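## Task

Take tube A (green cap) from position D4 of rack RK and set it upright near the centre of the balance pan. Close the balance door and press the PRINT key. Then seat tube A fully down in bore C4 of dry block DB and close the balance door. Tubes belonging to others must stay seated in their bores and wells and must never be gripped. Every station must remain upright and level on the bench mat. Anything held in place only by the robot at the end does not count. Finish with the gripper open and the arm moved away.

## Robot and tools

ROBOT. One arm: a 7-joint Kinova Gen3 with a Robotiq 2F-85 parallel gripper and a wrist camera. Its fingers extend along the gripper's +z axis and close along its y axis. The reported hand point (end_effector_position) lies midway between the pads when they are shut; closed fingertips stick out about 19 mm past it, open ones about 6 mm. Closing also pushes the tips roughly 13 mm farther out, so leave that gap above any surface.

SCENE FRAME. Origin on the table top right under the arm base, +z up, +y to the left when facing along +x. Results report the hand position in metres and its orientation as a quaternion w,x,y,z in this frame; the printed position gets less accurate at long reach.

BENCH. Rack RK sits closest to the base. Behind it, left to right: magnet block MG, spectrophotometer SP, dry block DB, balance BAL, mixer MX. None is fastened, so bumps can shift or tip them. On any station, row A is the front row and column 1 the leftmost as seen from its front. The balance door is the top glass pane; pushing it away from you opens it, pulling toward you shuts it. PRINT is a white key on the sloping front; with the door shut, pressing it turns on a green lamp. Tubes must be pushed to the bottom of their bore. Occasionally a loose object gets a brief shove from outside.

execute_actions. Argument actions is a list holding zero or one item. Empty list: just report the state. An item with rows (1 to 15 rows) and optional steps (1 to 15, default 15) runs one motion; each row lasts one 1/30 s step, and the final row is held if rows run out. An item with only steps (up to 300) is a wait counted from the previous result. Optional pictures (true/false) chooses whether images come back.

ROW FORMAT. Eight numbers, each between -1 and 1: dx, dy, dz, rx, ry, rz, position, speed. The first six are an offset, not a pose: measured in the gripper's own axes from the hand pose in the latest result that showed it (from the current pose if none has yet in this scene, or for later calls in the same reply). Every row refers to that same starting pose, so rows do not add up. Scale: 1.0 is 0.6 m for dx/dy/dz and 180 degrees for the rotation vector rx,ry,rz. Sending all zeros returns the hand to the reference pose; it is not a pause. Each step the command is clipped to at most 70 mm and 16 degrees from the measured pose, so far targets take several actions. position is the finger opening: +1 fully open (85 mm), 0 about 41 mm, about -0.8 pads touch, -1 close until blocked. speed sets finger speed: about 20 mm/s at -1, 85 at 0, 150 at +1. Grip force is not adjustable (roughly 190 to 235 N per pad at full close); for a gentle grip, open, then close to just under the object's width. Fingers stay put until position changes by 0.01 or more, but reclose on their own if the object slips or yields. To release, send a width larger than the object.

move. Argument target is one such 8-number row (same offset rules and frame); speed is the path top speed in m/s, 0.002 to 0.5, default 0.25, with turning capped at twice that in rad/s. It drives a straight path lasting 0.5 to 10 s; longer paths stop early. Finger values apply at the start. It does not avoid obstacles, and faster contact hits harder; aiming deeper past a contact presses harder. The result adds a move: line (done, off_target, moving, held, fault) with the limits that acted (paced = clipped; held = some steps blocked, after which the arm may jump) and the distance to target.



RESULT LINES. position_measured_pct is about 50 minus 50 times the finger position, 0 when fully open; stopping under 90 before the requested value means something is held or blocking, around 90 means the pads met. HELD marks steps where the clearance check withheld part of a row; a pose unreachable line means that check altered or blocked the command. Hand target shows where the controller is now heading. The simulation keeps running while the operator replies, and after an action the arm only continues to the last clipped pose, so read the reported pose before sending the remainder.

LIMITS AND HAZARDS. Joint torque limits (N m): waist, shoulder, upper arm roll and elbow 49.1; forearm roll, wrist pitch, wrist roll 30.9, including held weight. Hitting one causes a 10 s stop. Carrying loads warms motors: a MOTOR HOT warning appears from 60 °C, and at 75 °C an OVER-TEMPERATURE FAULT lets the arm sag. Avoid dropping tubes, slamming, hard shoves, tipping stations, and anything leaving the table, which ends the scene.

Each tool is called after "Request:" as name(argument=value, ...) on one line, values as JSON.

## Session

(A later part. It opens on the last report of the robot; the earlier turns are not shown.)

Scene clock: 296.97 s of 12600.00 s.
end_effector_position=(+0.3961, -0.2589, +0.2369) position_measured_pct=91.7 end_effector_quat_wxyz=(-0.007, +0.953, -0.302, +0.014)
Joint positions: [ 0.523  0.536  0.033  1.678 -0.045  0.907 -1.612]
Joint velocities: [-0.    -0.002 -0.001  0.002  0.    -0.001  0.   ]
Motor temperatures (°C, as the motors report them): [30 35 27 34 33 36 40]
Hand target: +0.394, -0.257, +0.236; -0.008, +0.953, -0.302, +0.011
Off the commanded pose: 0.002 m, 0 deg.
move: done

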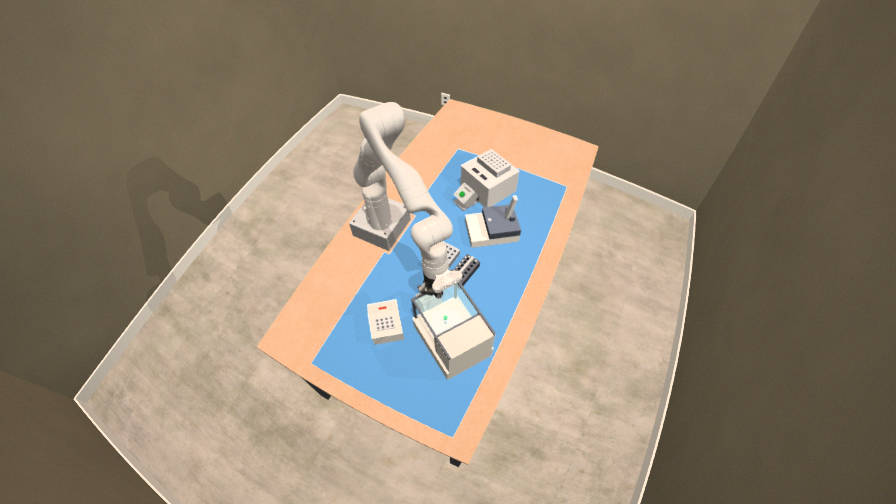

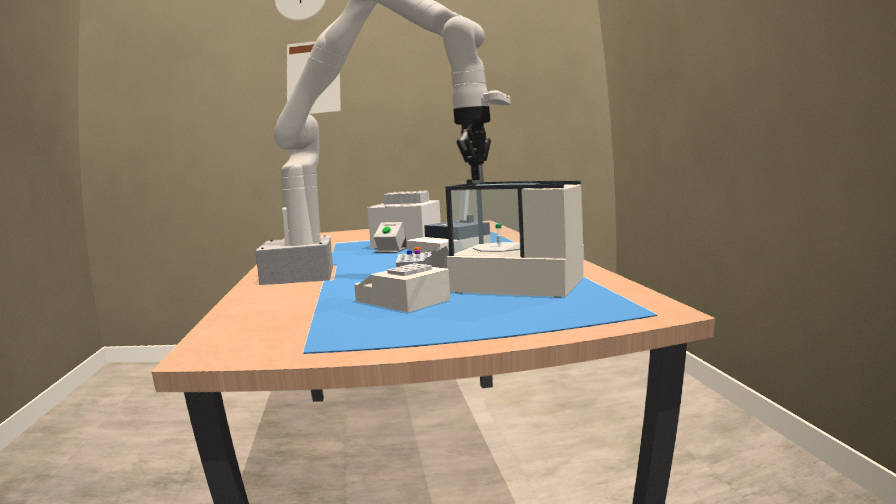

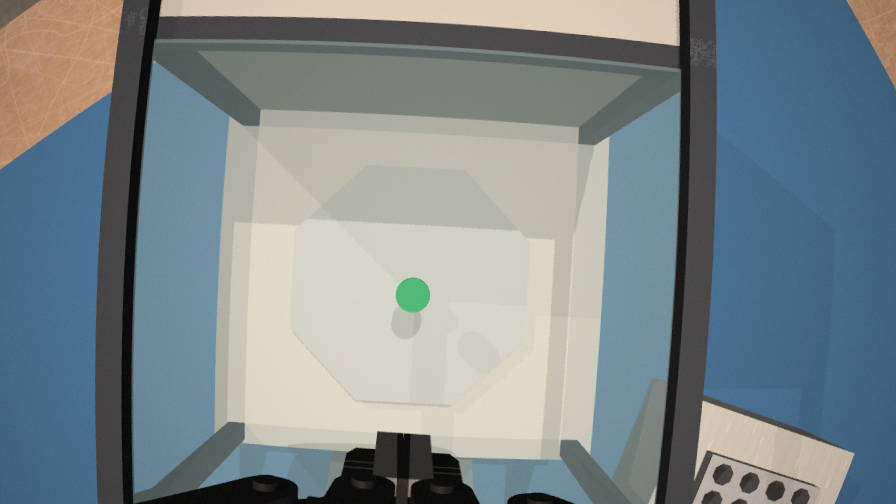

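Request:
move(target=[0.01,0,-0.06,0,0,0,-1,0], speed=0.05)

Request:
move(target=[-0.3,0,0.05,0,0,0,-1,0], speed=0.2)

Scene clock: 306.17 s of 12600.00 s.
end_effector_position=(+0.3998, -0.2624, +0.2729) position_measured_pct=91.7 end_effector_quat_wxyz=(-0.007, +0.953, -0.302, +0.014)
Joint positions: [ 0.523  0.498  0.038  1.608 -0.043  1.015 -1.613]
Joint velocities: [-0.    -0.001  0.    -0.004 -0.001  0.003 -0.   ]
Motor temperatures (°C, as the motors report them): [30 35 27 34 33 36 40]
Hand target: +0.400, -0.262, +0.273; -0.007, +0.953, -0.302, +0.014
Off the commanded pose: 0.000 m, 0 deg.
move: done

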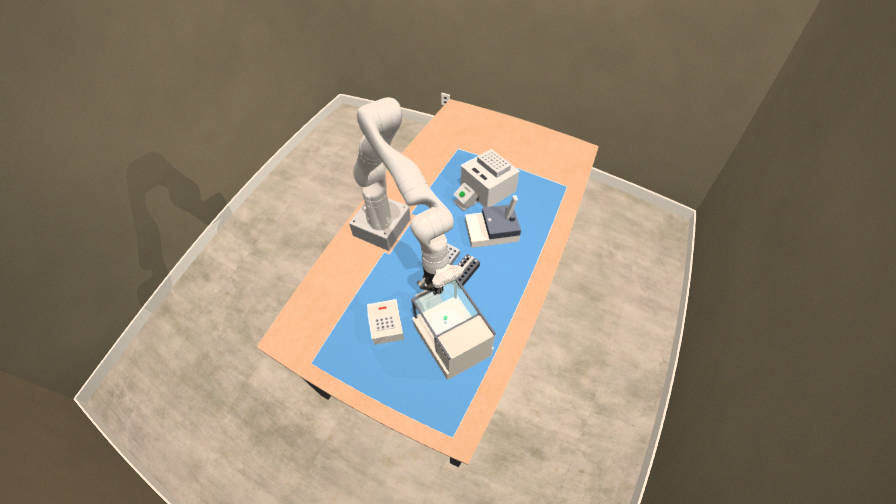

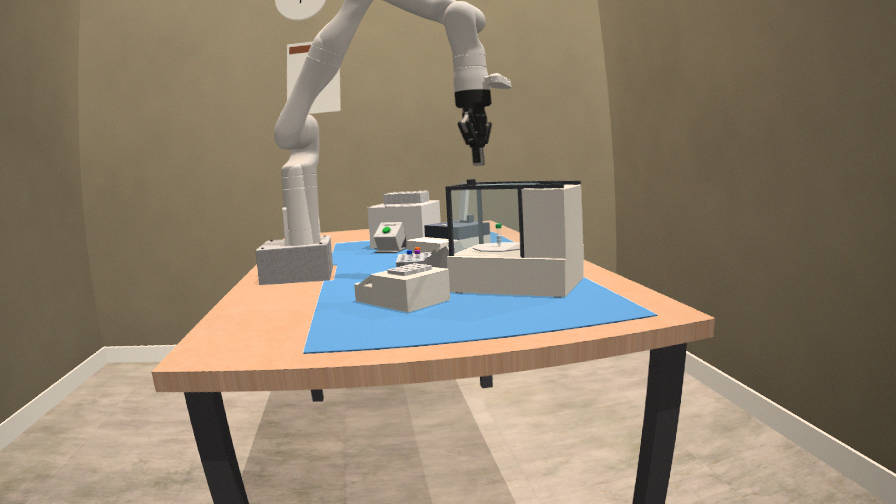

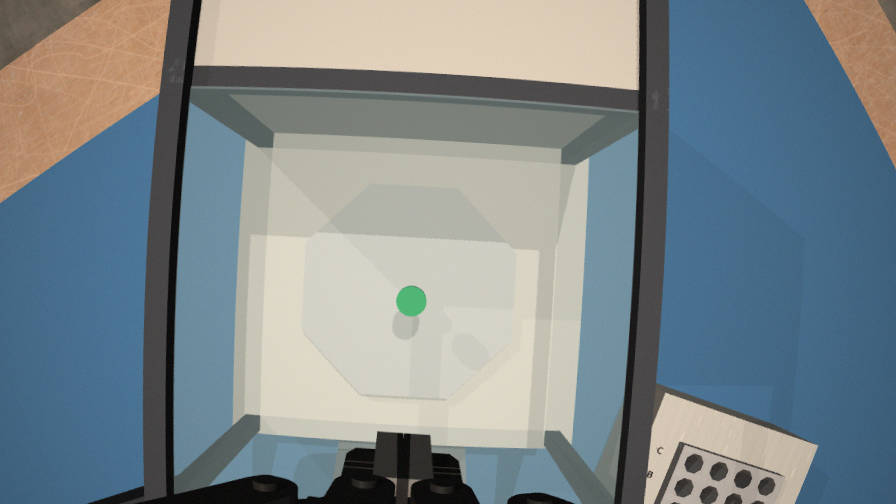

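Scene clock: 307.57 s of 12600.00 s.
end_effector_position=(+0.2531, -0.1593, +0.2380) position_measured_pct=91.7 end_effector_quat_wxyz=(-0.007, +0.953, -0.302, +0.013)
Joint positions: [ 0.49   0.204  0.016  2.22  -0.032  0.697 -1.662]
Joint velocities: [-0.002 -0.01  -0.     0.005  0.001 -0.003 -0.003]
Motor temperatures (°C, as the motors report them): [30 35 27 34 33 36 40]
Hand target: +0.253, -0.159, +0.238; -0.007, +0.953, -0.302, +0.014
Off the commanded pose: 0.001 m, 0 deg.
move: done

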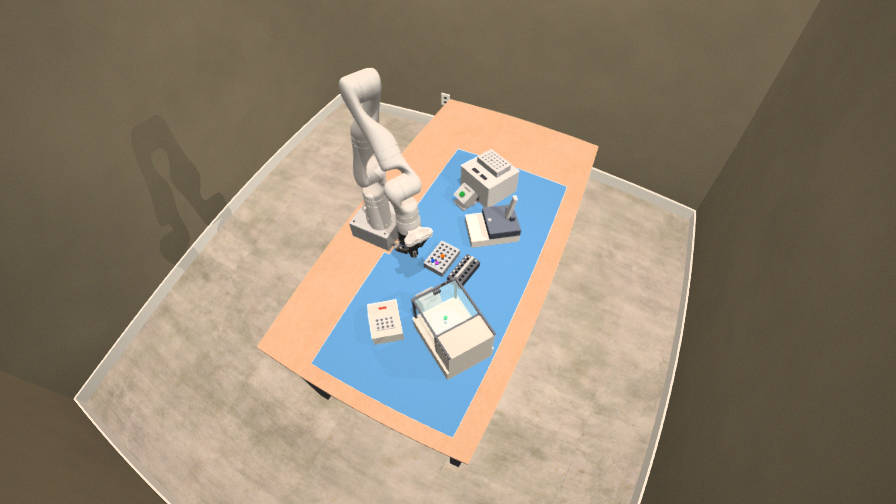

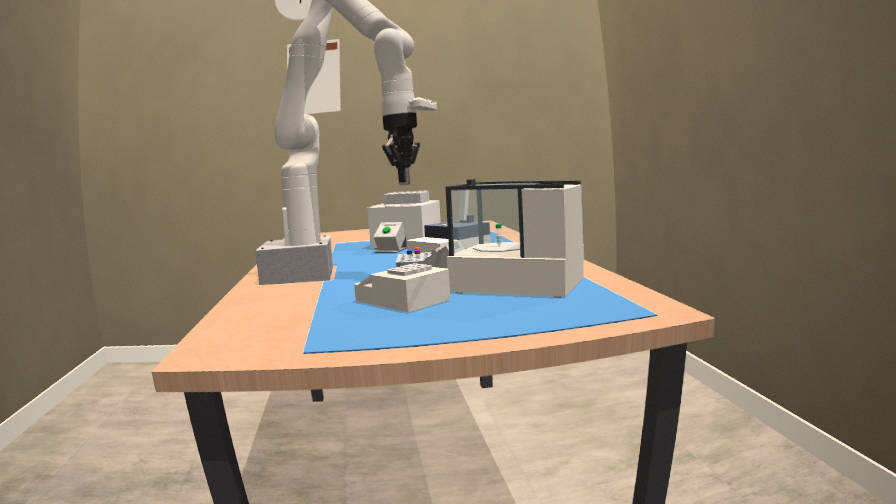

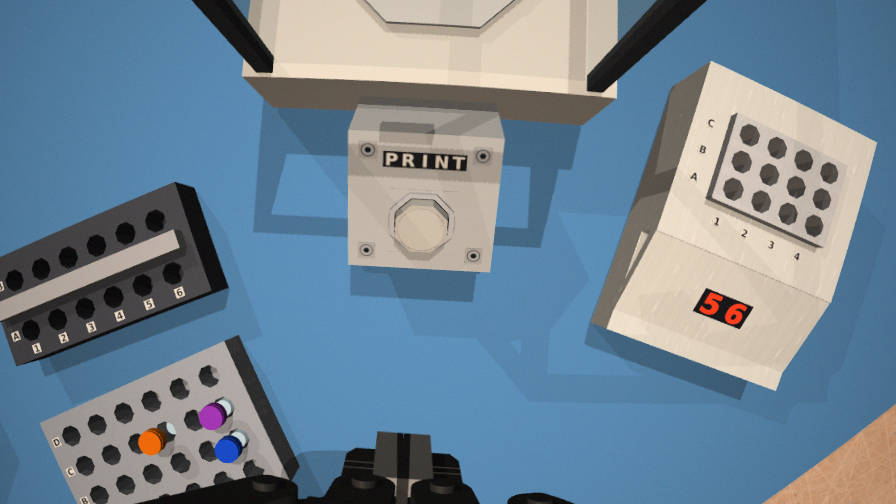

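Request:
move(target=[0.07,0.012,0.15,0,0,0,-1,0], speed=0.15)

Scene clock: 316.40 s of 12600.00 s.
end_effector_position=(+0.2863, -0.1891, +0.1494) position_measured_pct=91.7 end_effector_quat_wxyz=(-0.006, +0.953, -0.302, +0.014)
Joint positions: [ 0.529  0.496  0.008  2.199 -0.052  0.426 -1.609]
Joint velocities: [ 0.001  0.008  0.    -0.002 -0.001 -0.002 -0.001]
Motor temperatures (°C, as the motors report them): [30 35 27 34 33 36 40]
Hand target: +0.286, -0.189, +0.149; -0.007, +0.953, -0.302, +0.013
Off the commanded pose: 0.001 m, 0 deg.
move: done

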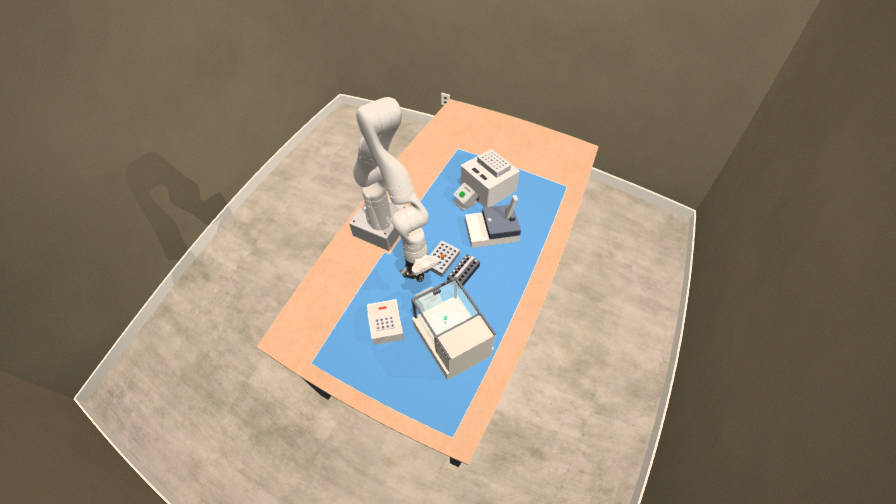

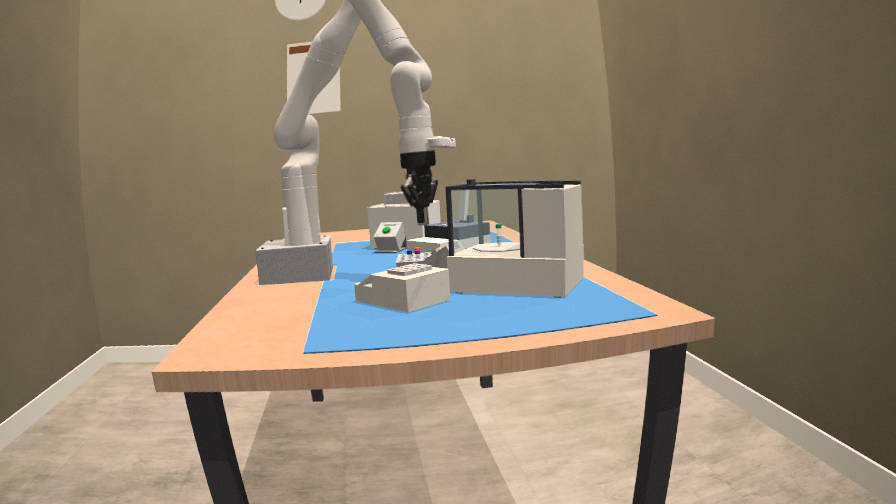

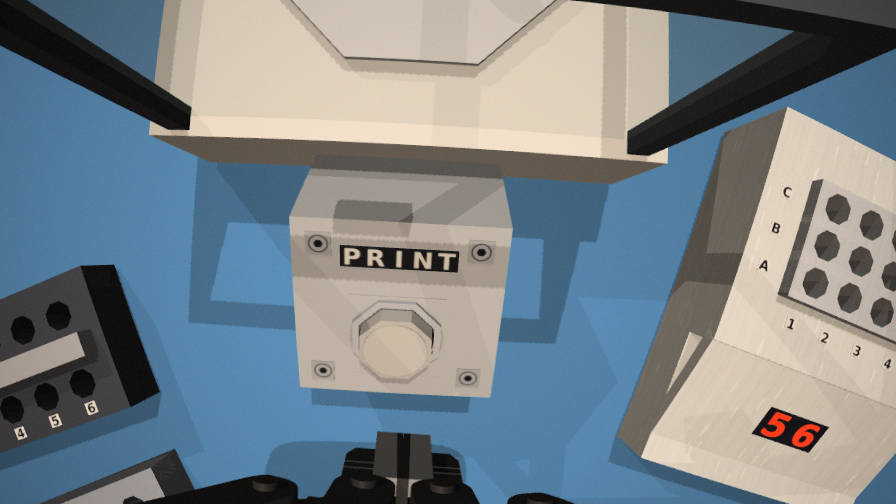

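Request:
move(target=[0.027,-0.004,0.075,0,0.03,0,-1,0], speed=0.06)

Scene clock: 324.37 s of 12600.00 s.
end_effector_position=(+0.3025, -0.1965, +0.1052) position_measured_pct=91.7 end_effector_quat_wxyz=(+0.008, +0.951, -0.302, +0.059)
Joint positions: [ 0.521  0.614  0.     2.265 -0.056  0.147 -1.616]
Joint velocities: [-0.     0.007  0.001  0.001  0.001 -0.006  0.   ]
Motor temperatures (°C, as the motors report them): [30 35 27 34 33 36 40]
Hand target: +0.302, -0.196, +0.105; +0.008, +0.951, -0.302, +0.059
Off the commanded pose: 0.000 m, 0 deg.
move: done

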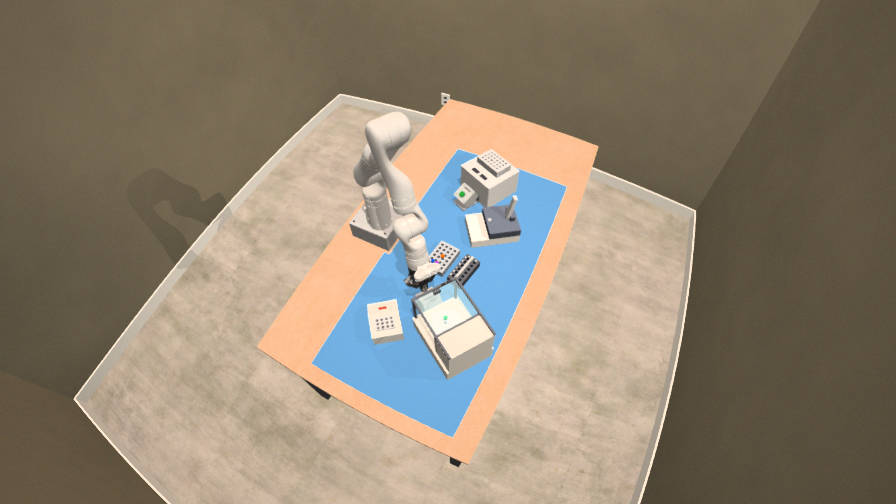

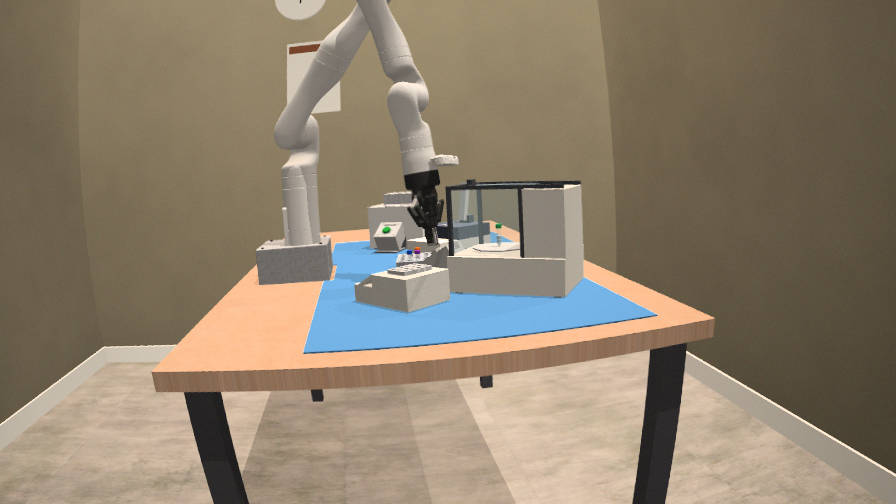

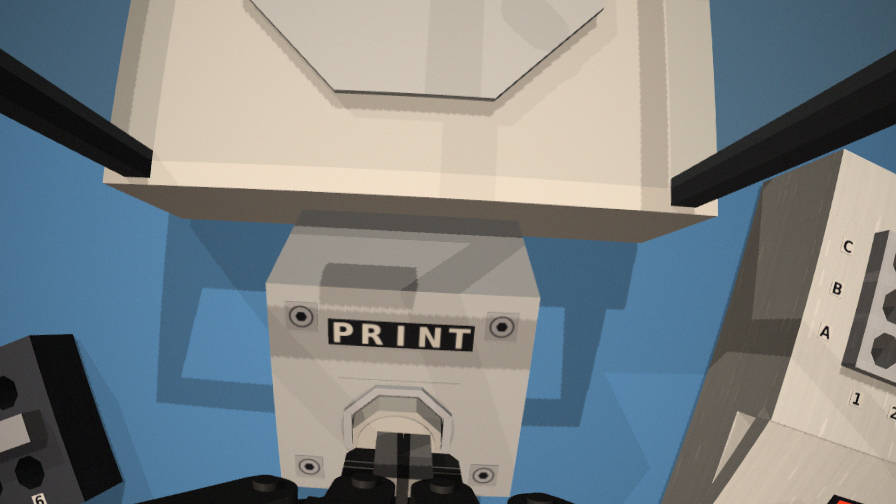

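Request:
move(target=[0,0,0.031,0,0,0,-1,0], speed=0.012)

Scene clock: 329.97 s of 12600.00 s.
end_effector_position=(+0.3047, -0.1976, +0.0898) position_measured_pct=91.7 end_effector_quat_wxyz=(+0.008, +0.951, -0.302, +0.061)
Joint positions: [ 0.524  0.662 -0.004  2.266 -0.057  0.095 -1.616]
Joint velocities: [ 0.    -0.     0.001 -0.     0.    -0.003  0.   ]
Motor temperatures (°C, as the motors report them): [30 35 27 34 33 36 40]
Hand target: +0.305, -0.197, +0.087; +0.008, +0.951, -0.302, +0.059
Off the commanded pose: 0.003 m, 0 deg.
move: done

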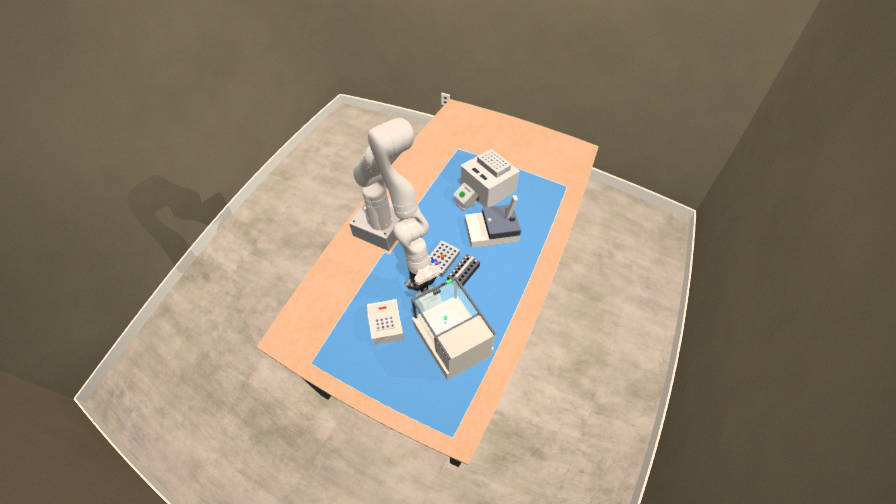

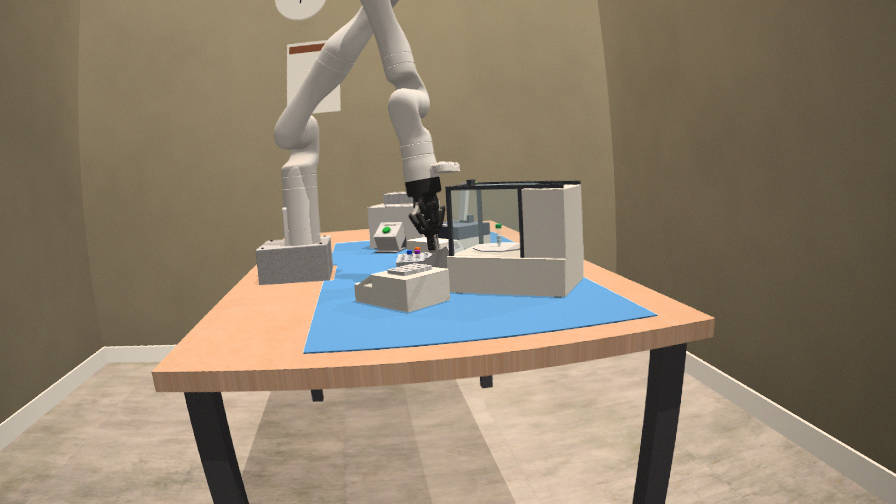

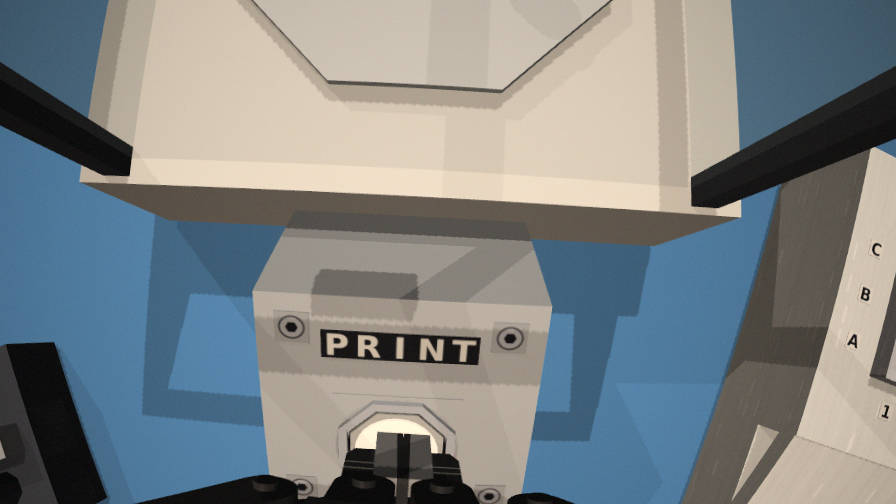

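Request:
zoom_image(camera="cam_high", region=[400,250,500,330])

Request:
move(target=[0,0,-0.3,0,-0.03,0,0,0], speed=0.15)

Region (400, 250, 500, 330) of cam_high's 896x504 image, scaled by 5.040, with more detail than that image has; it fills the top 403 rows of this view, and the rest is white.

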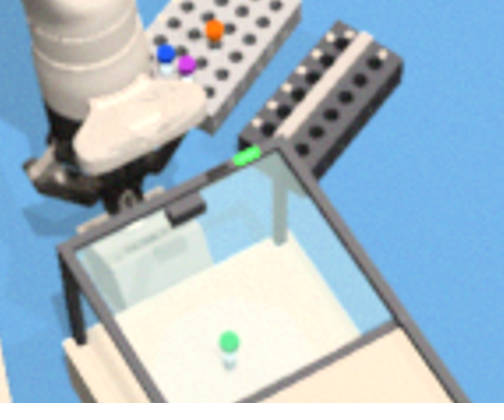

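Scene clock: 336.50 s of 12600.00 s.
end_effector_position=(+0.2845, -0.1877, +0.2679) position_measured_pct=50.0 end_effector_quat_wxyz=(-0.006, +0.953, -0.302, +0.016)
Joint positions: [ 0.507  0.227  0.032  2.055 -0.035  0.835 -1.63 ]
Joint velocities: [-0.    -0.005  0.002 -0.003  0.     0.004  0.001]
Motor temperatures (°C, as the motors report them): [30 35 27 34 33 36 40]
Hand target: +0.285, -0.188, +0.268; -0.006, +0.953, -0.302, +0.016
Off the commanded pose: 0.001 m, 0 deg.
move: done

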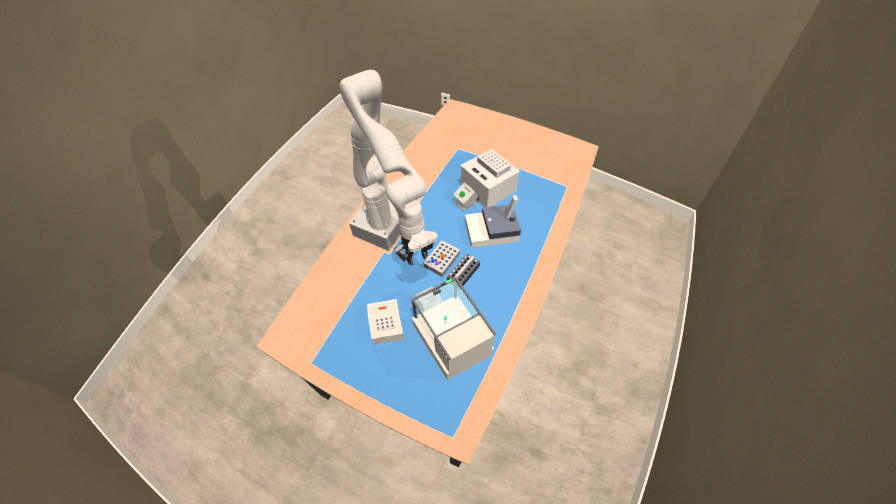

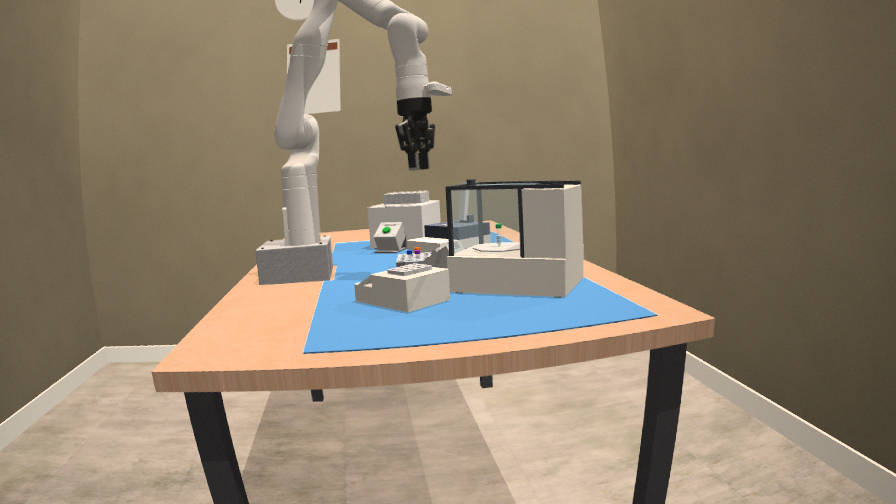

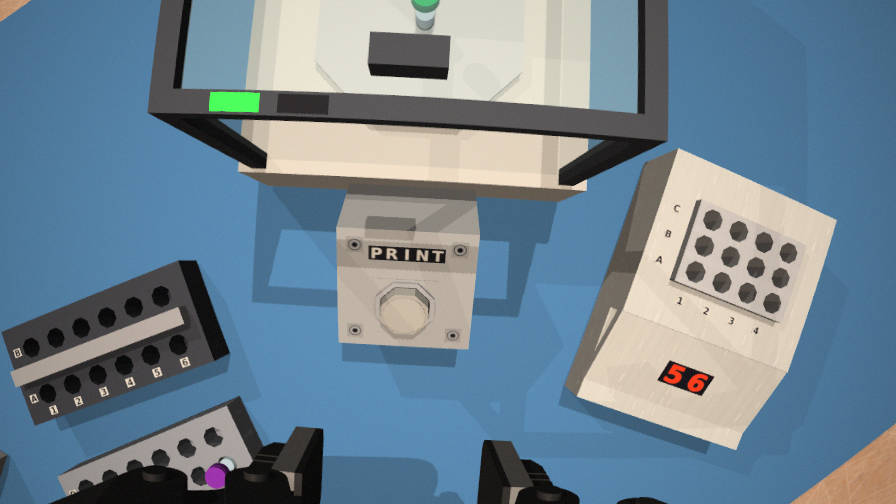

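Request:
move(target=[0.2017,-0.011,0,0,0,0,0,0], speed=0.15)

Request:
move(target=[0,0,0.056,0,0,0,0,0], speed=0.03)

Scene clock: 359.07 s of 12600.00 s.
end_effector_position=(+0.3874, -0.2517, +0.2719) position_measured_pct=50.0 end_effector_quat_wxyz=(-0.006, +0.953, -0.302, +0.016)
Joint positions: [ 0.514  0.464  0.041  1.671 -0.044  0.982 -1.618]
Joint velocities: [ 0.     0.008  0.001 -0.003 -0.001  0.003  0.001]
Motor temperatures (°C, as the motors report them): [30 34 27 34 33 36 40]
Hand target: +0.387, -0.252, +0.272; -0.006, +0.953, -0.302, +0.016
Off the commanded pose: 0.001 m, 0 deg.
move: done

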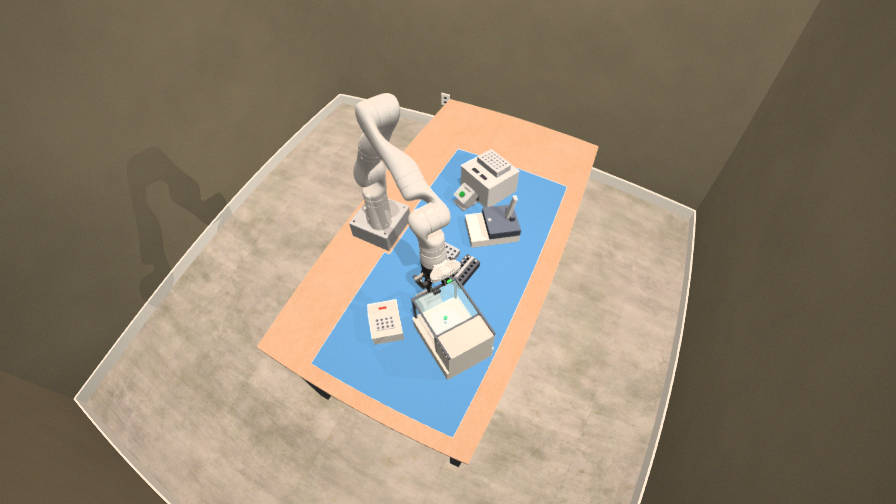

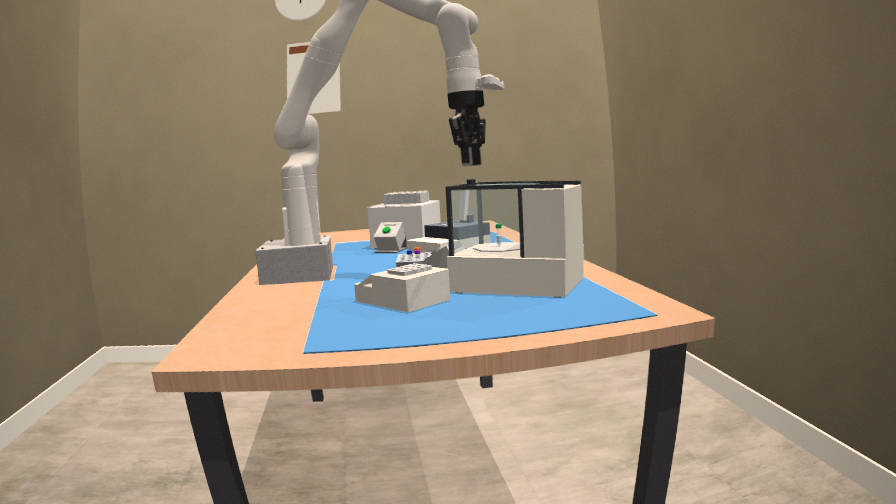

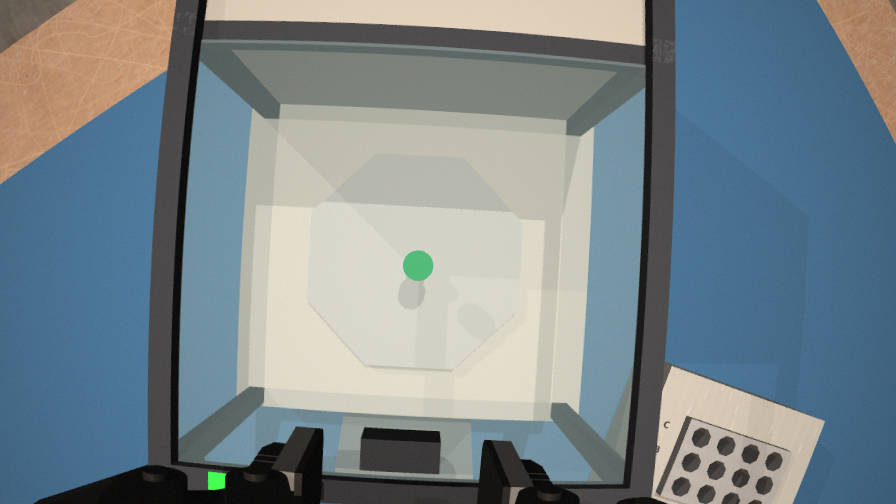

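Scene clock: 360.47 s of 12600.00 s.
end_effector_position=(+0.3887, -0.2517, +0.2385) position_measured_pct=50.0 end_effector_quat_wxyz=(-0.006, +0.953, -0.302, +0.016)
Joint positions: [ 0.515  0.511  0.037  1.717 -0.047  0.889 -1.615]
Joint velocities: [ 0.     0.003 -0.001  0.001 -0.    -0.003  0.   ]
Motor temperatures (°C, as the motors report them): [30 34 27 34 33 36 40]
Hand target: +0.389, -0.252, +0.238; -0.006, +0.953, -0.302, +0.016
Off the commanded pose: 0.000 m, 0 deg.
move: done

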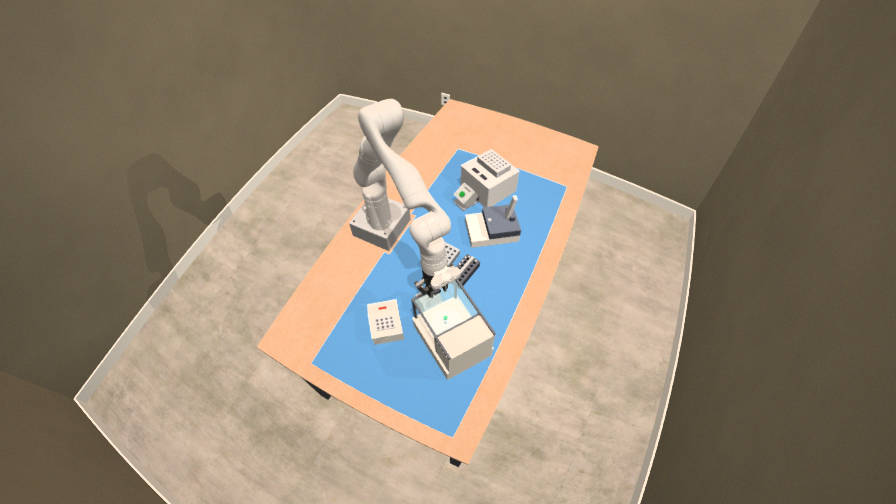

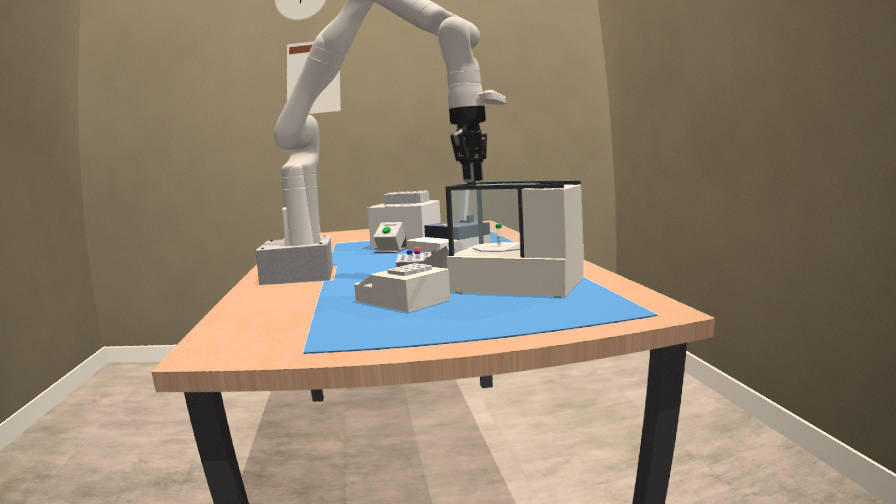

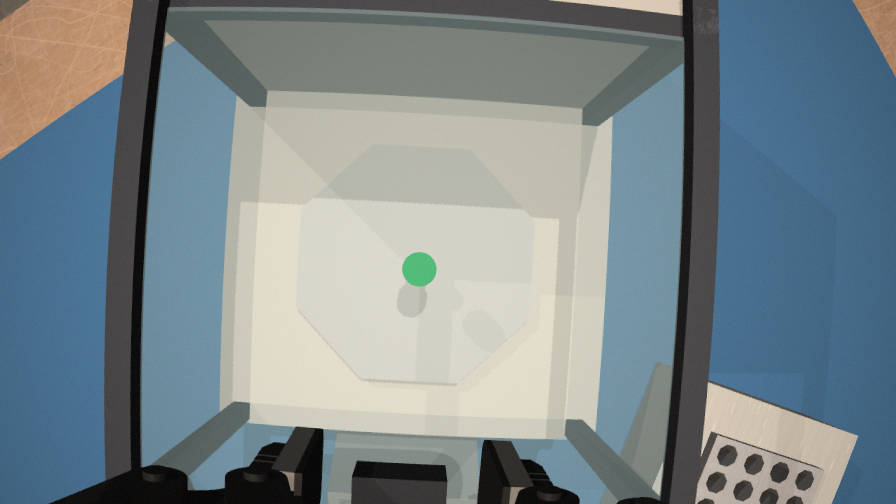

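Request:
move(target=[-0.002,0,0.007,0,0,0,0,0], speed=0.015)

Request:
execute_actions(actions=[{"rows":[[0,0,0,0,0,0,-0.42,0]],"steps":12}], pictures=false)

Request:
move(target=[0.198,0,0,0,0,0,-0.42,0], speed=0.04)

Scene clock: 366.13 s of 12600.00 s.
end_effector_position=(+0.3878, -0.2510, +0.2344) position_measured_pct=50.0 end_effector_quat_wxyz=(-0.006, +0.953, -0.302, +0.016)
Joint positions: [ 0.515  0.515  0.036  1.726 -0.047  0.875 -1.615]
Joint velocities: [ 0.     0.001 -0.001  0.001  0.001 -0.004 -0.   ]
Motor temperatures (°C, as the motors report them): [30 34 27 34 33 36 40]
Hand target: +0.388, -0.251, +0.234; -0.006, +0.953, -0.302, +0.016
Off the commanded pose: 0.000 m, 0 deg.
move: done

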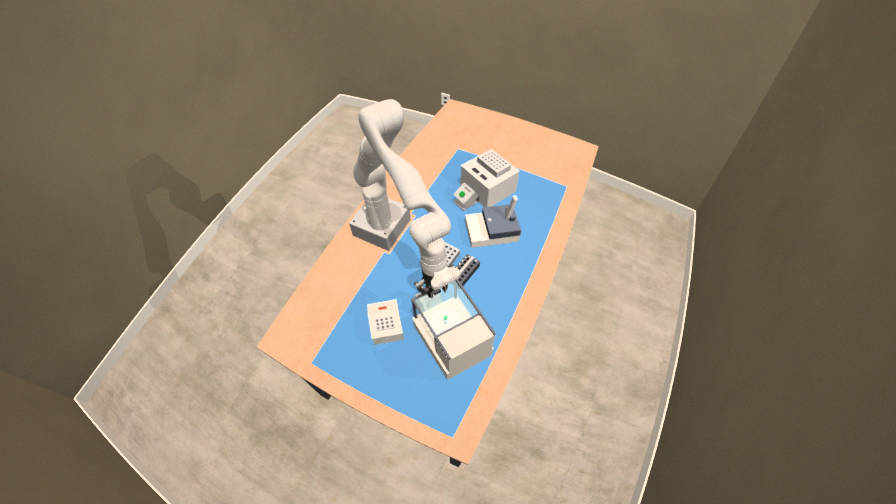

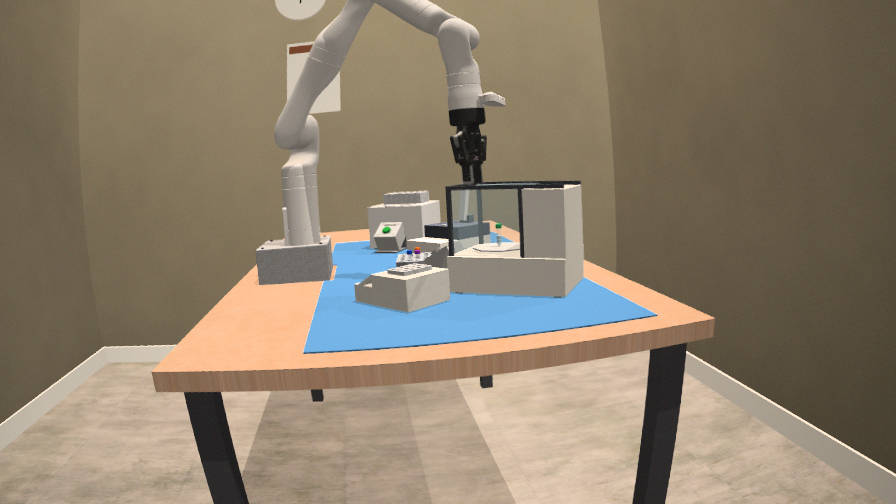

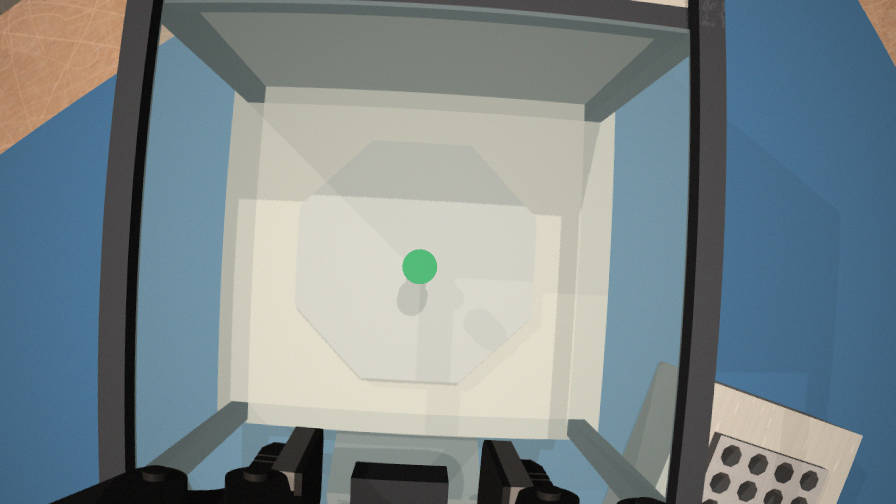

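Scene clock: 366.53 s of 12600.00 s.
end_effector_position=(+0.3879, -0.2510, +0.2346) position_measured_pct=68.3 end_effector_quat_wxyz=(-0.006, +0.953, -0.302, +0.016)
Joint positions: [ 0.515  0.515  0.036  1.726 -0.047  0.875 -1.615]
Joint velocities: [-0.    -0.     0.001  0.     0.    -0.     0.   ]
Motor temperatures (°C, as the motors report them): [30 34 27 34 33 36 40]
Hand target: +0.388, -0.251, +0.234; -0.006, +0.953, -0.302, +0.016
Off the commanded pose: 0.000 m, 0 deg.
Steps of this call (steps 1 to 12: all 12 steps of this action). Readings (end_effector_position | what the end effector reports):
1: (+0.3878, -0.2510, +0.2344) | position_measured_pct=50.0
2: (+0.3878, -0.2510, +0.2344) | position_measured_pct=50.4
4: (+0.3878, -0.2510, +0.2344) | position_measured_pct=54.4
8: (+0.3879, -0.2510, +0.2344) | position_measured_pct=65.5
12: the state above

Scene clock: 370.07 s of 12600.00 s.
end_effector_position=(+0.4850, -0.3160, +0.2354) position_measured_pct=68.3 end_effector_quat_wxyz=(-0.008, +0.954, -0.301, +0.013)
Joint positions: [ 0.53   0.757  0.045  1.257 -0.058  1.11  -1.602]
Joint velocities: [-0.001  0.004  0.001 -0.008 -0.002  0.004 -0.   ]
Motor temperatures (°C, as the motors report them): [30 34 27 34 33 36 40]
Hand target: +0.485, -0.319, +0.238; -0.006, +0.953, -0.302, +0.016
Off the commanded pose: 0.004 m, 0 deg.
move: off_target

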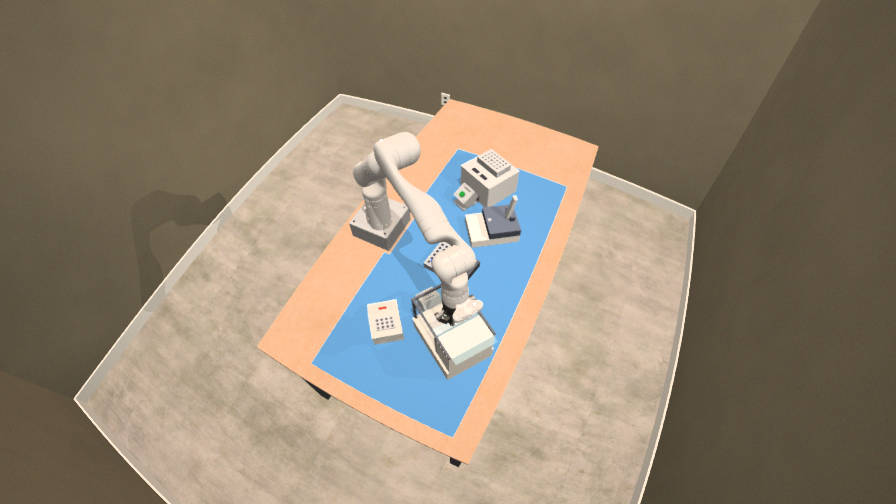

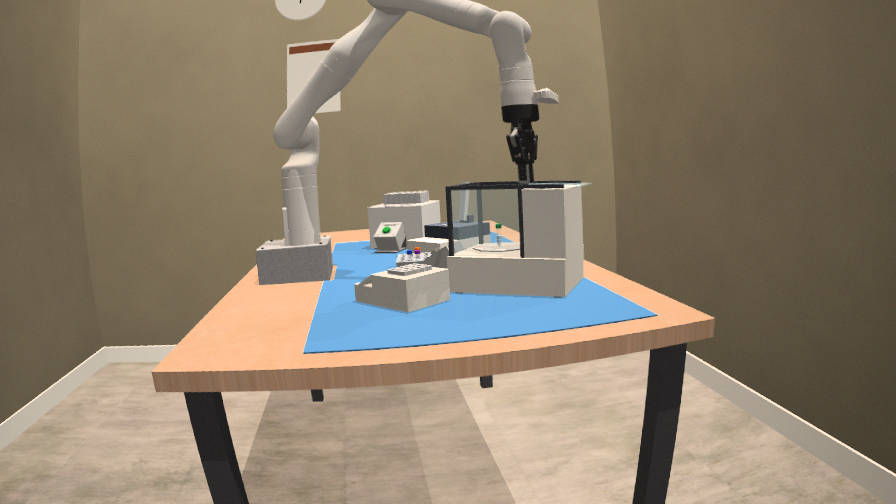

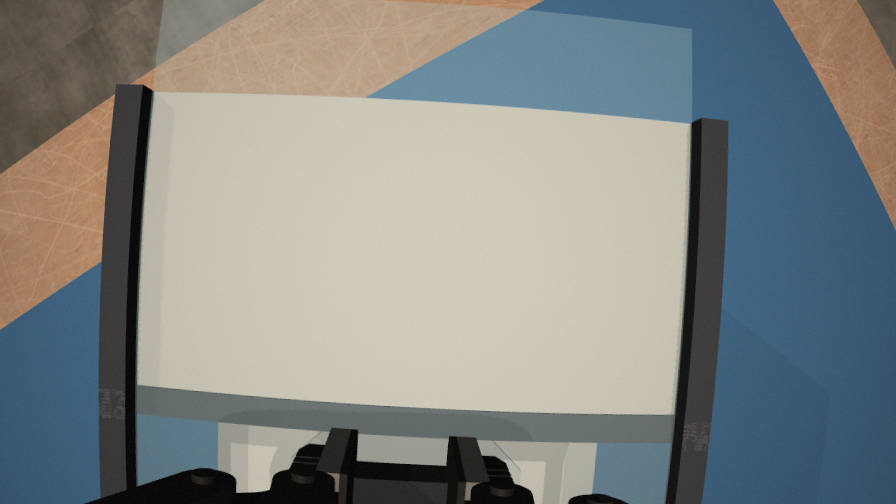

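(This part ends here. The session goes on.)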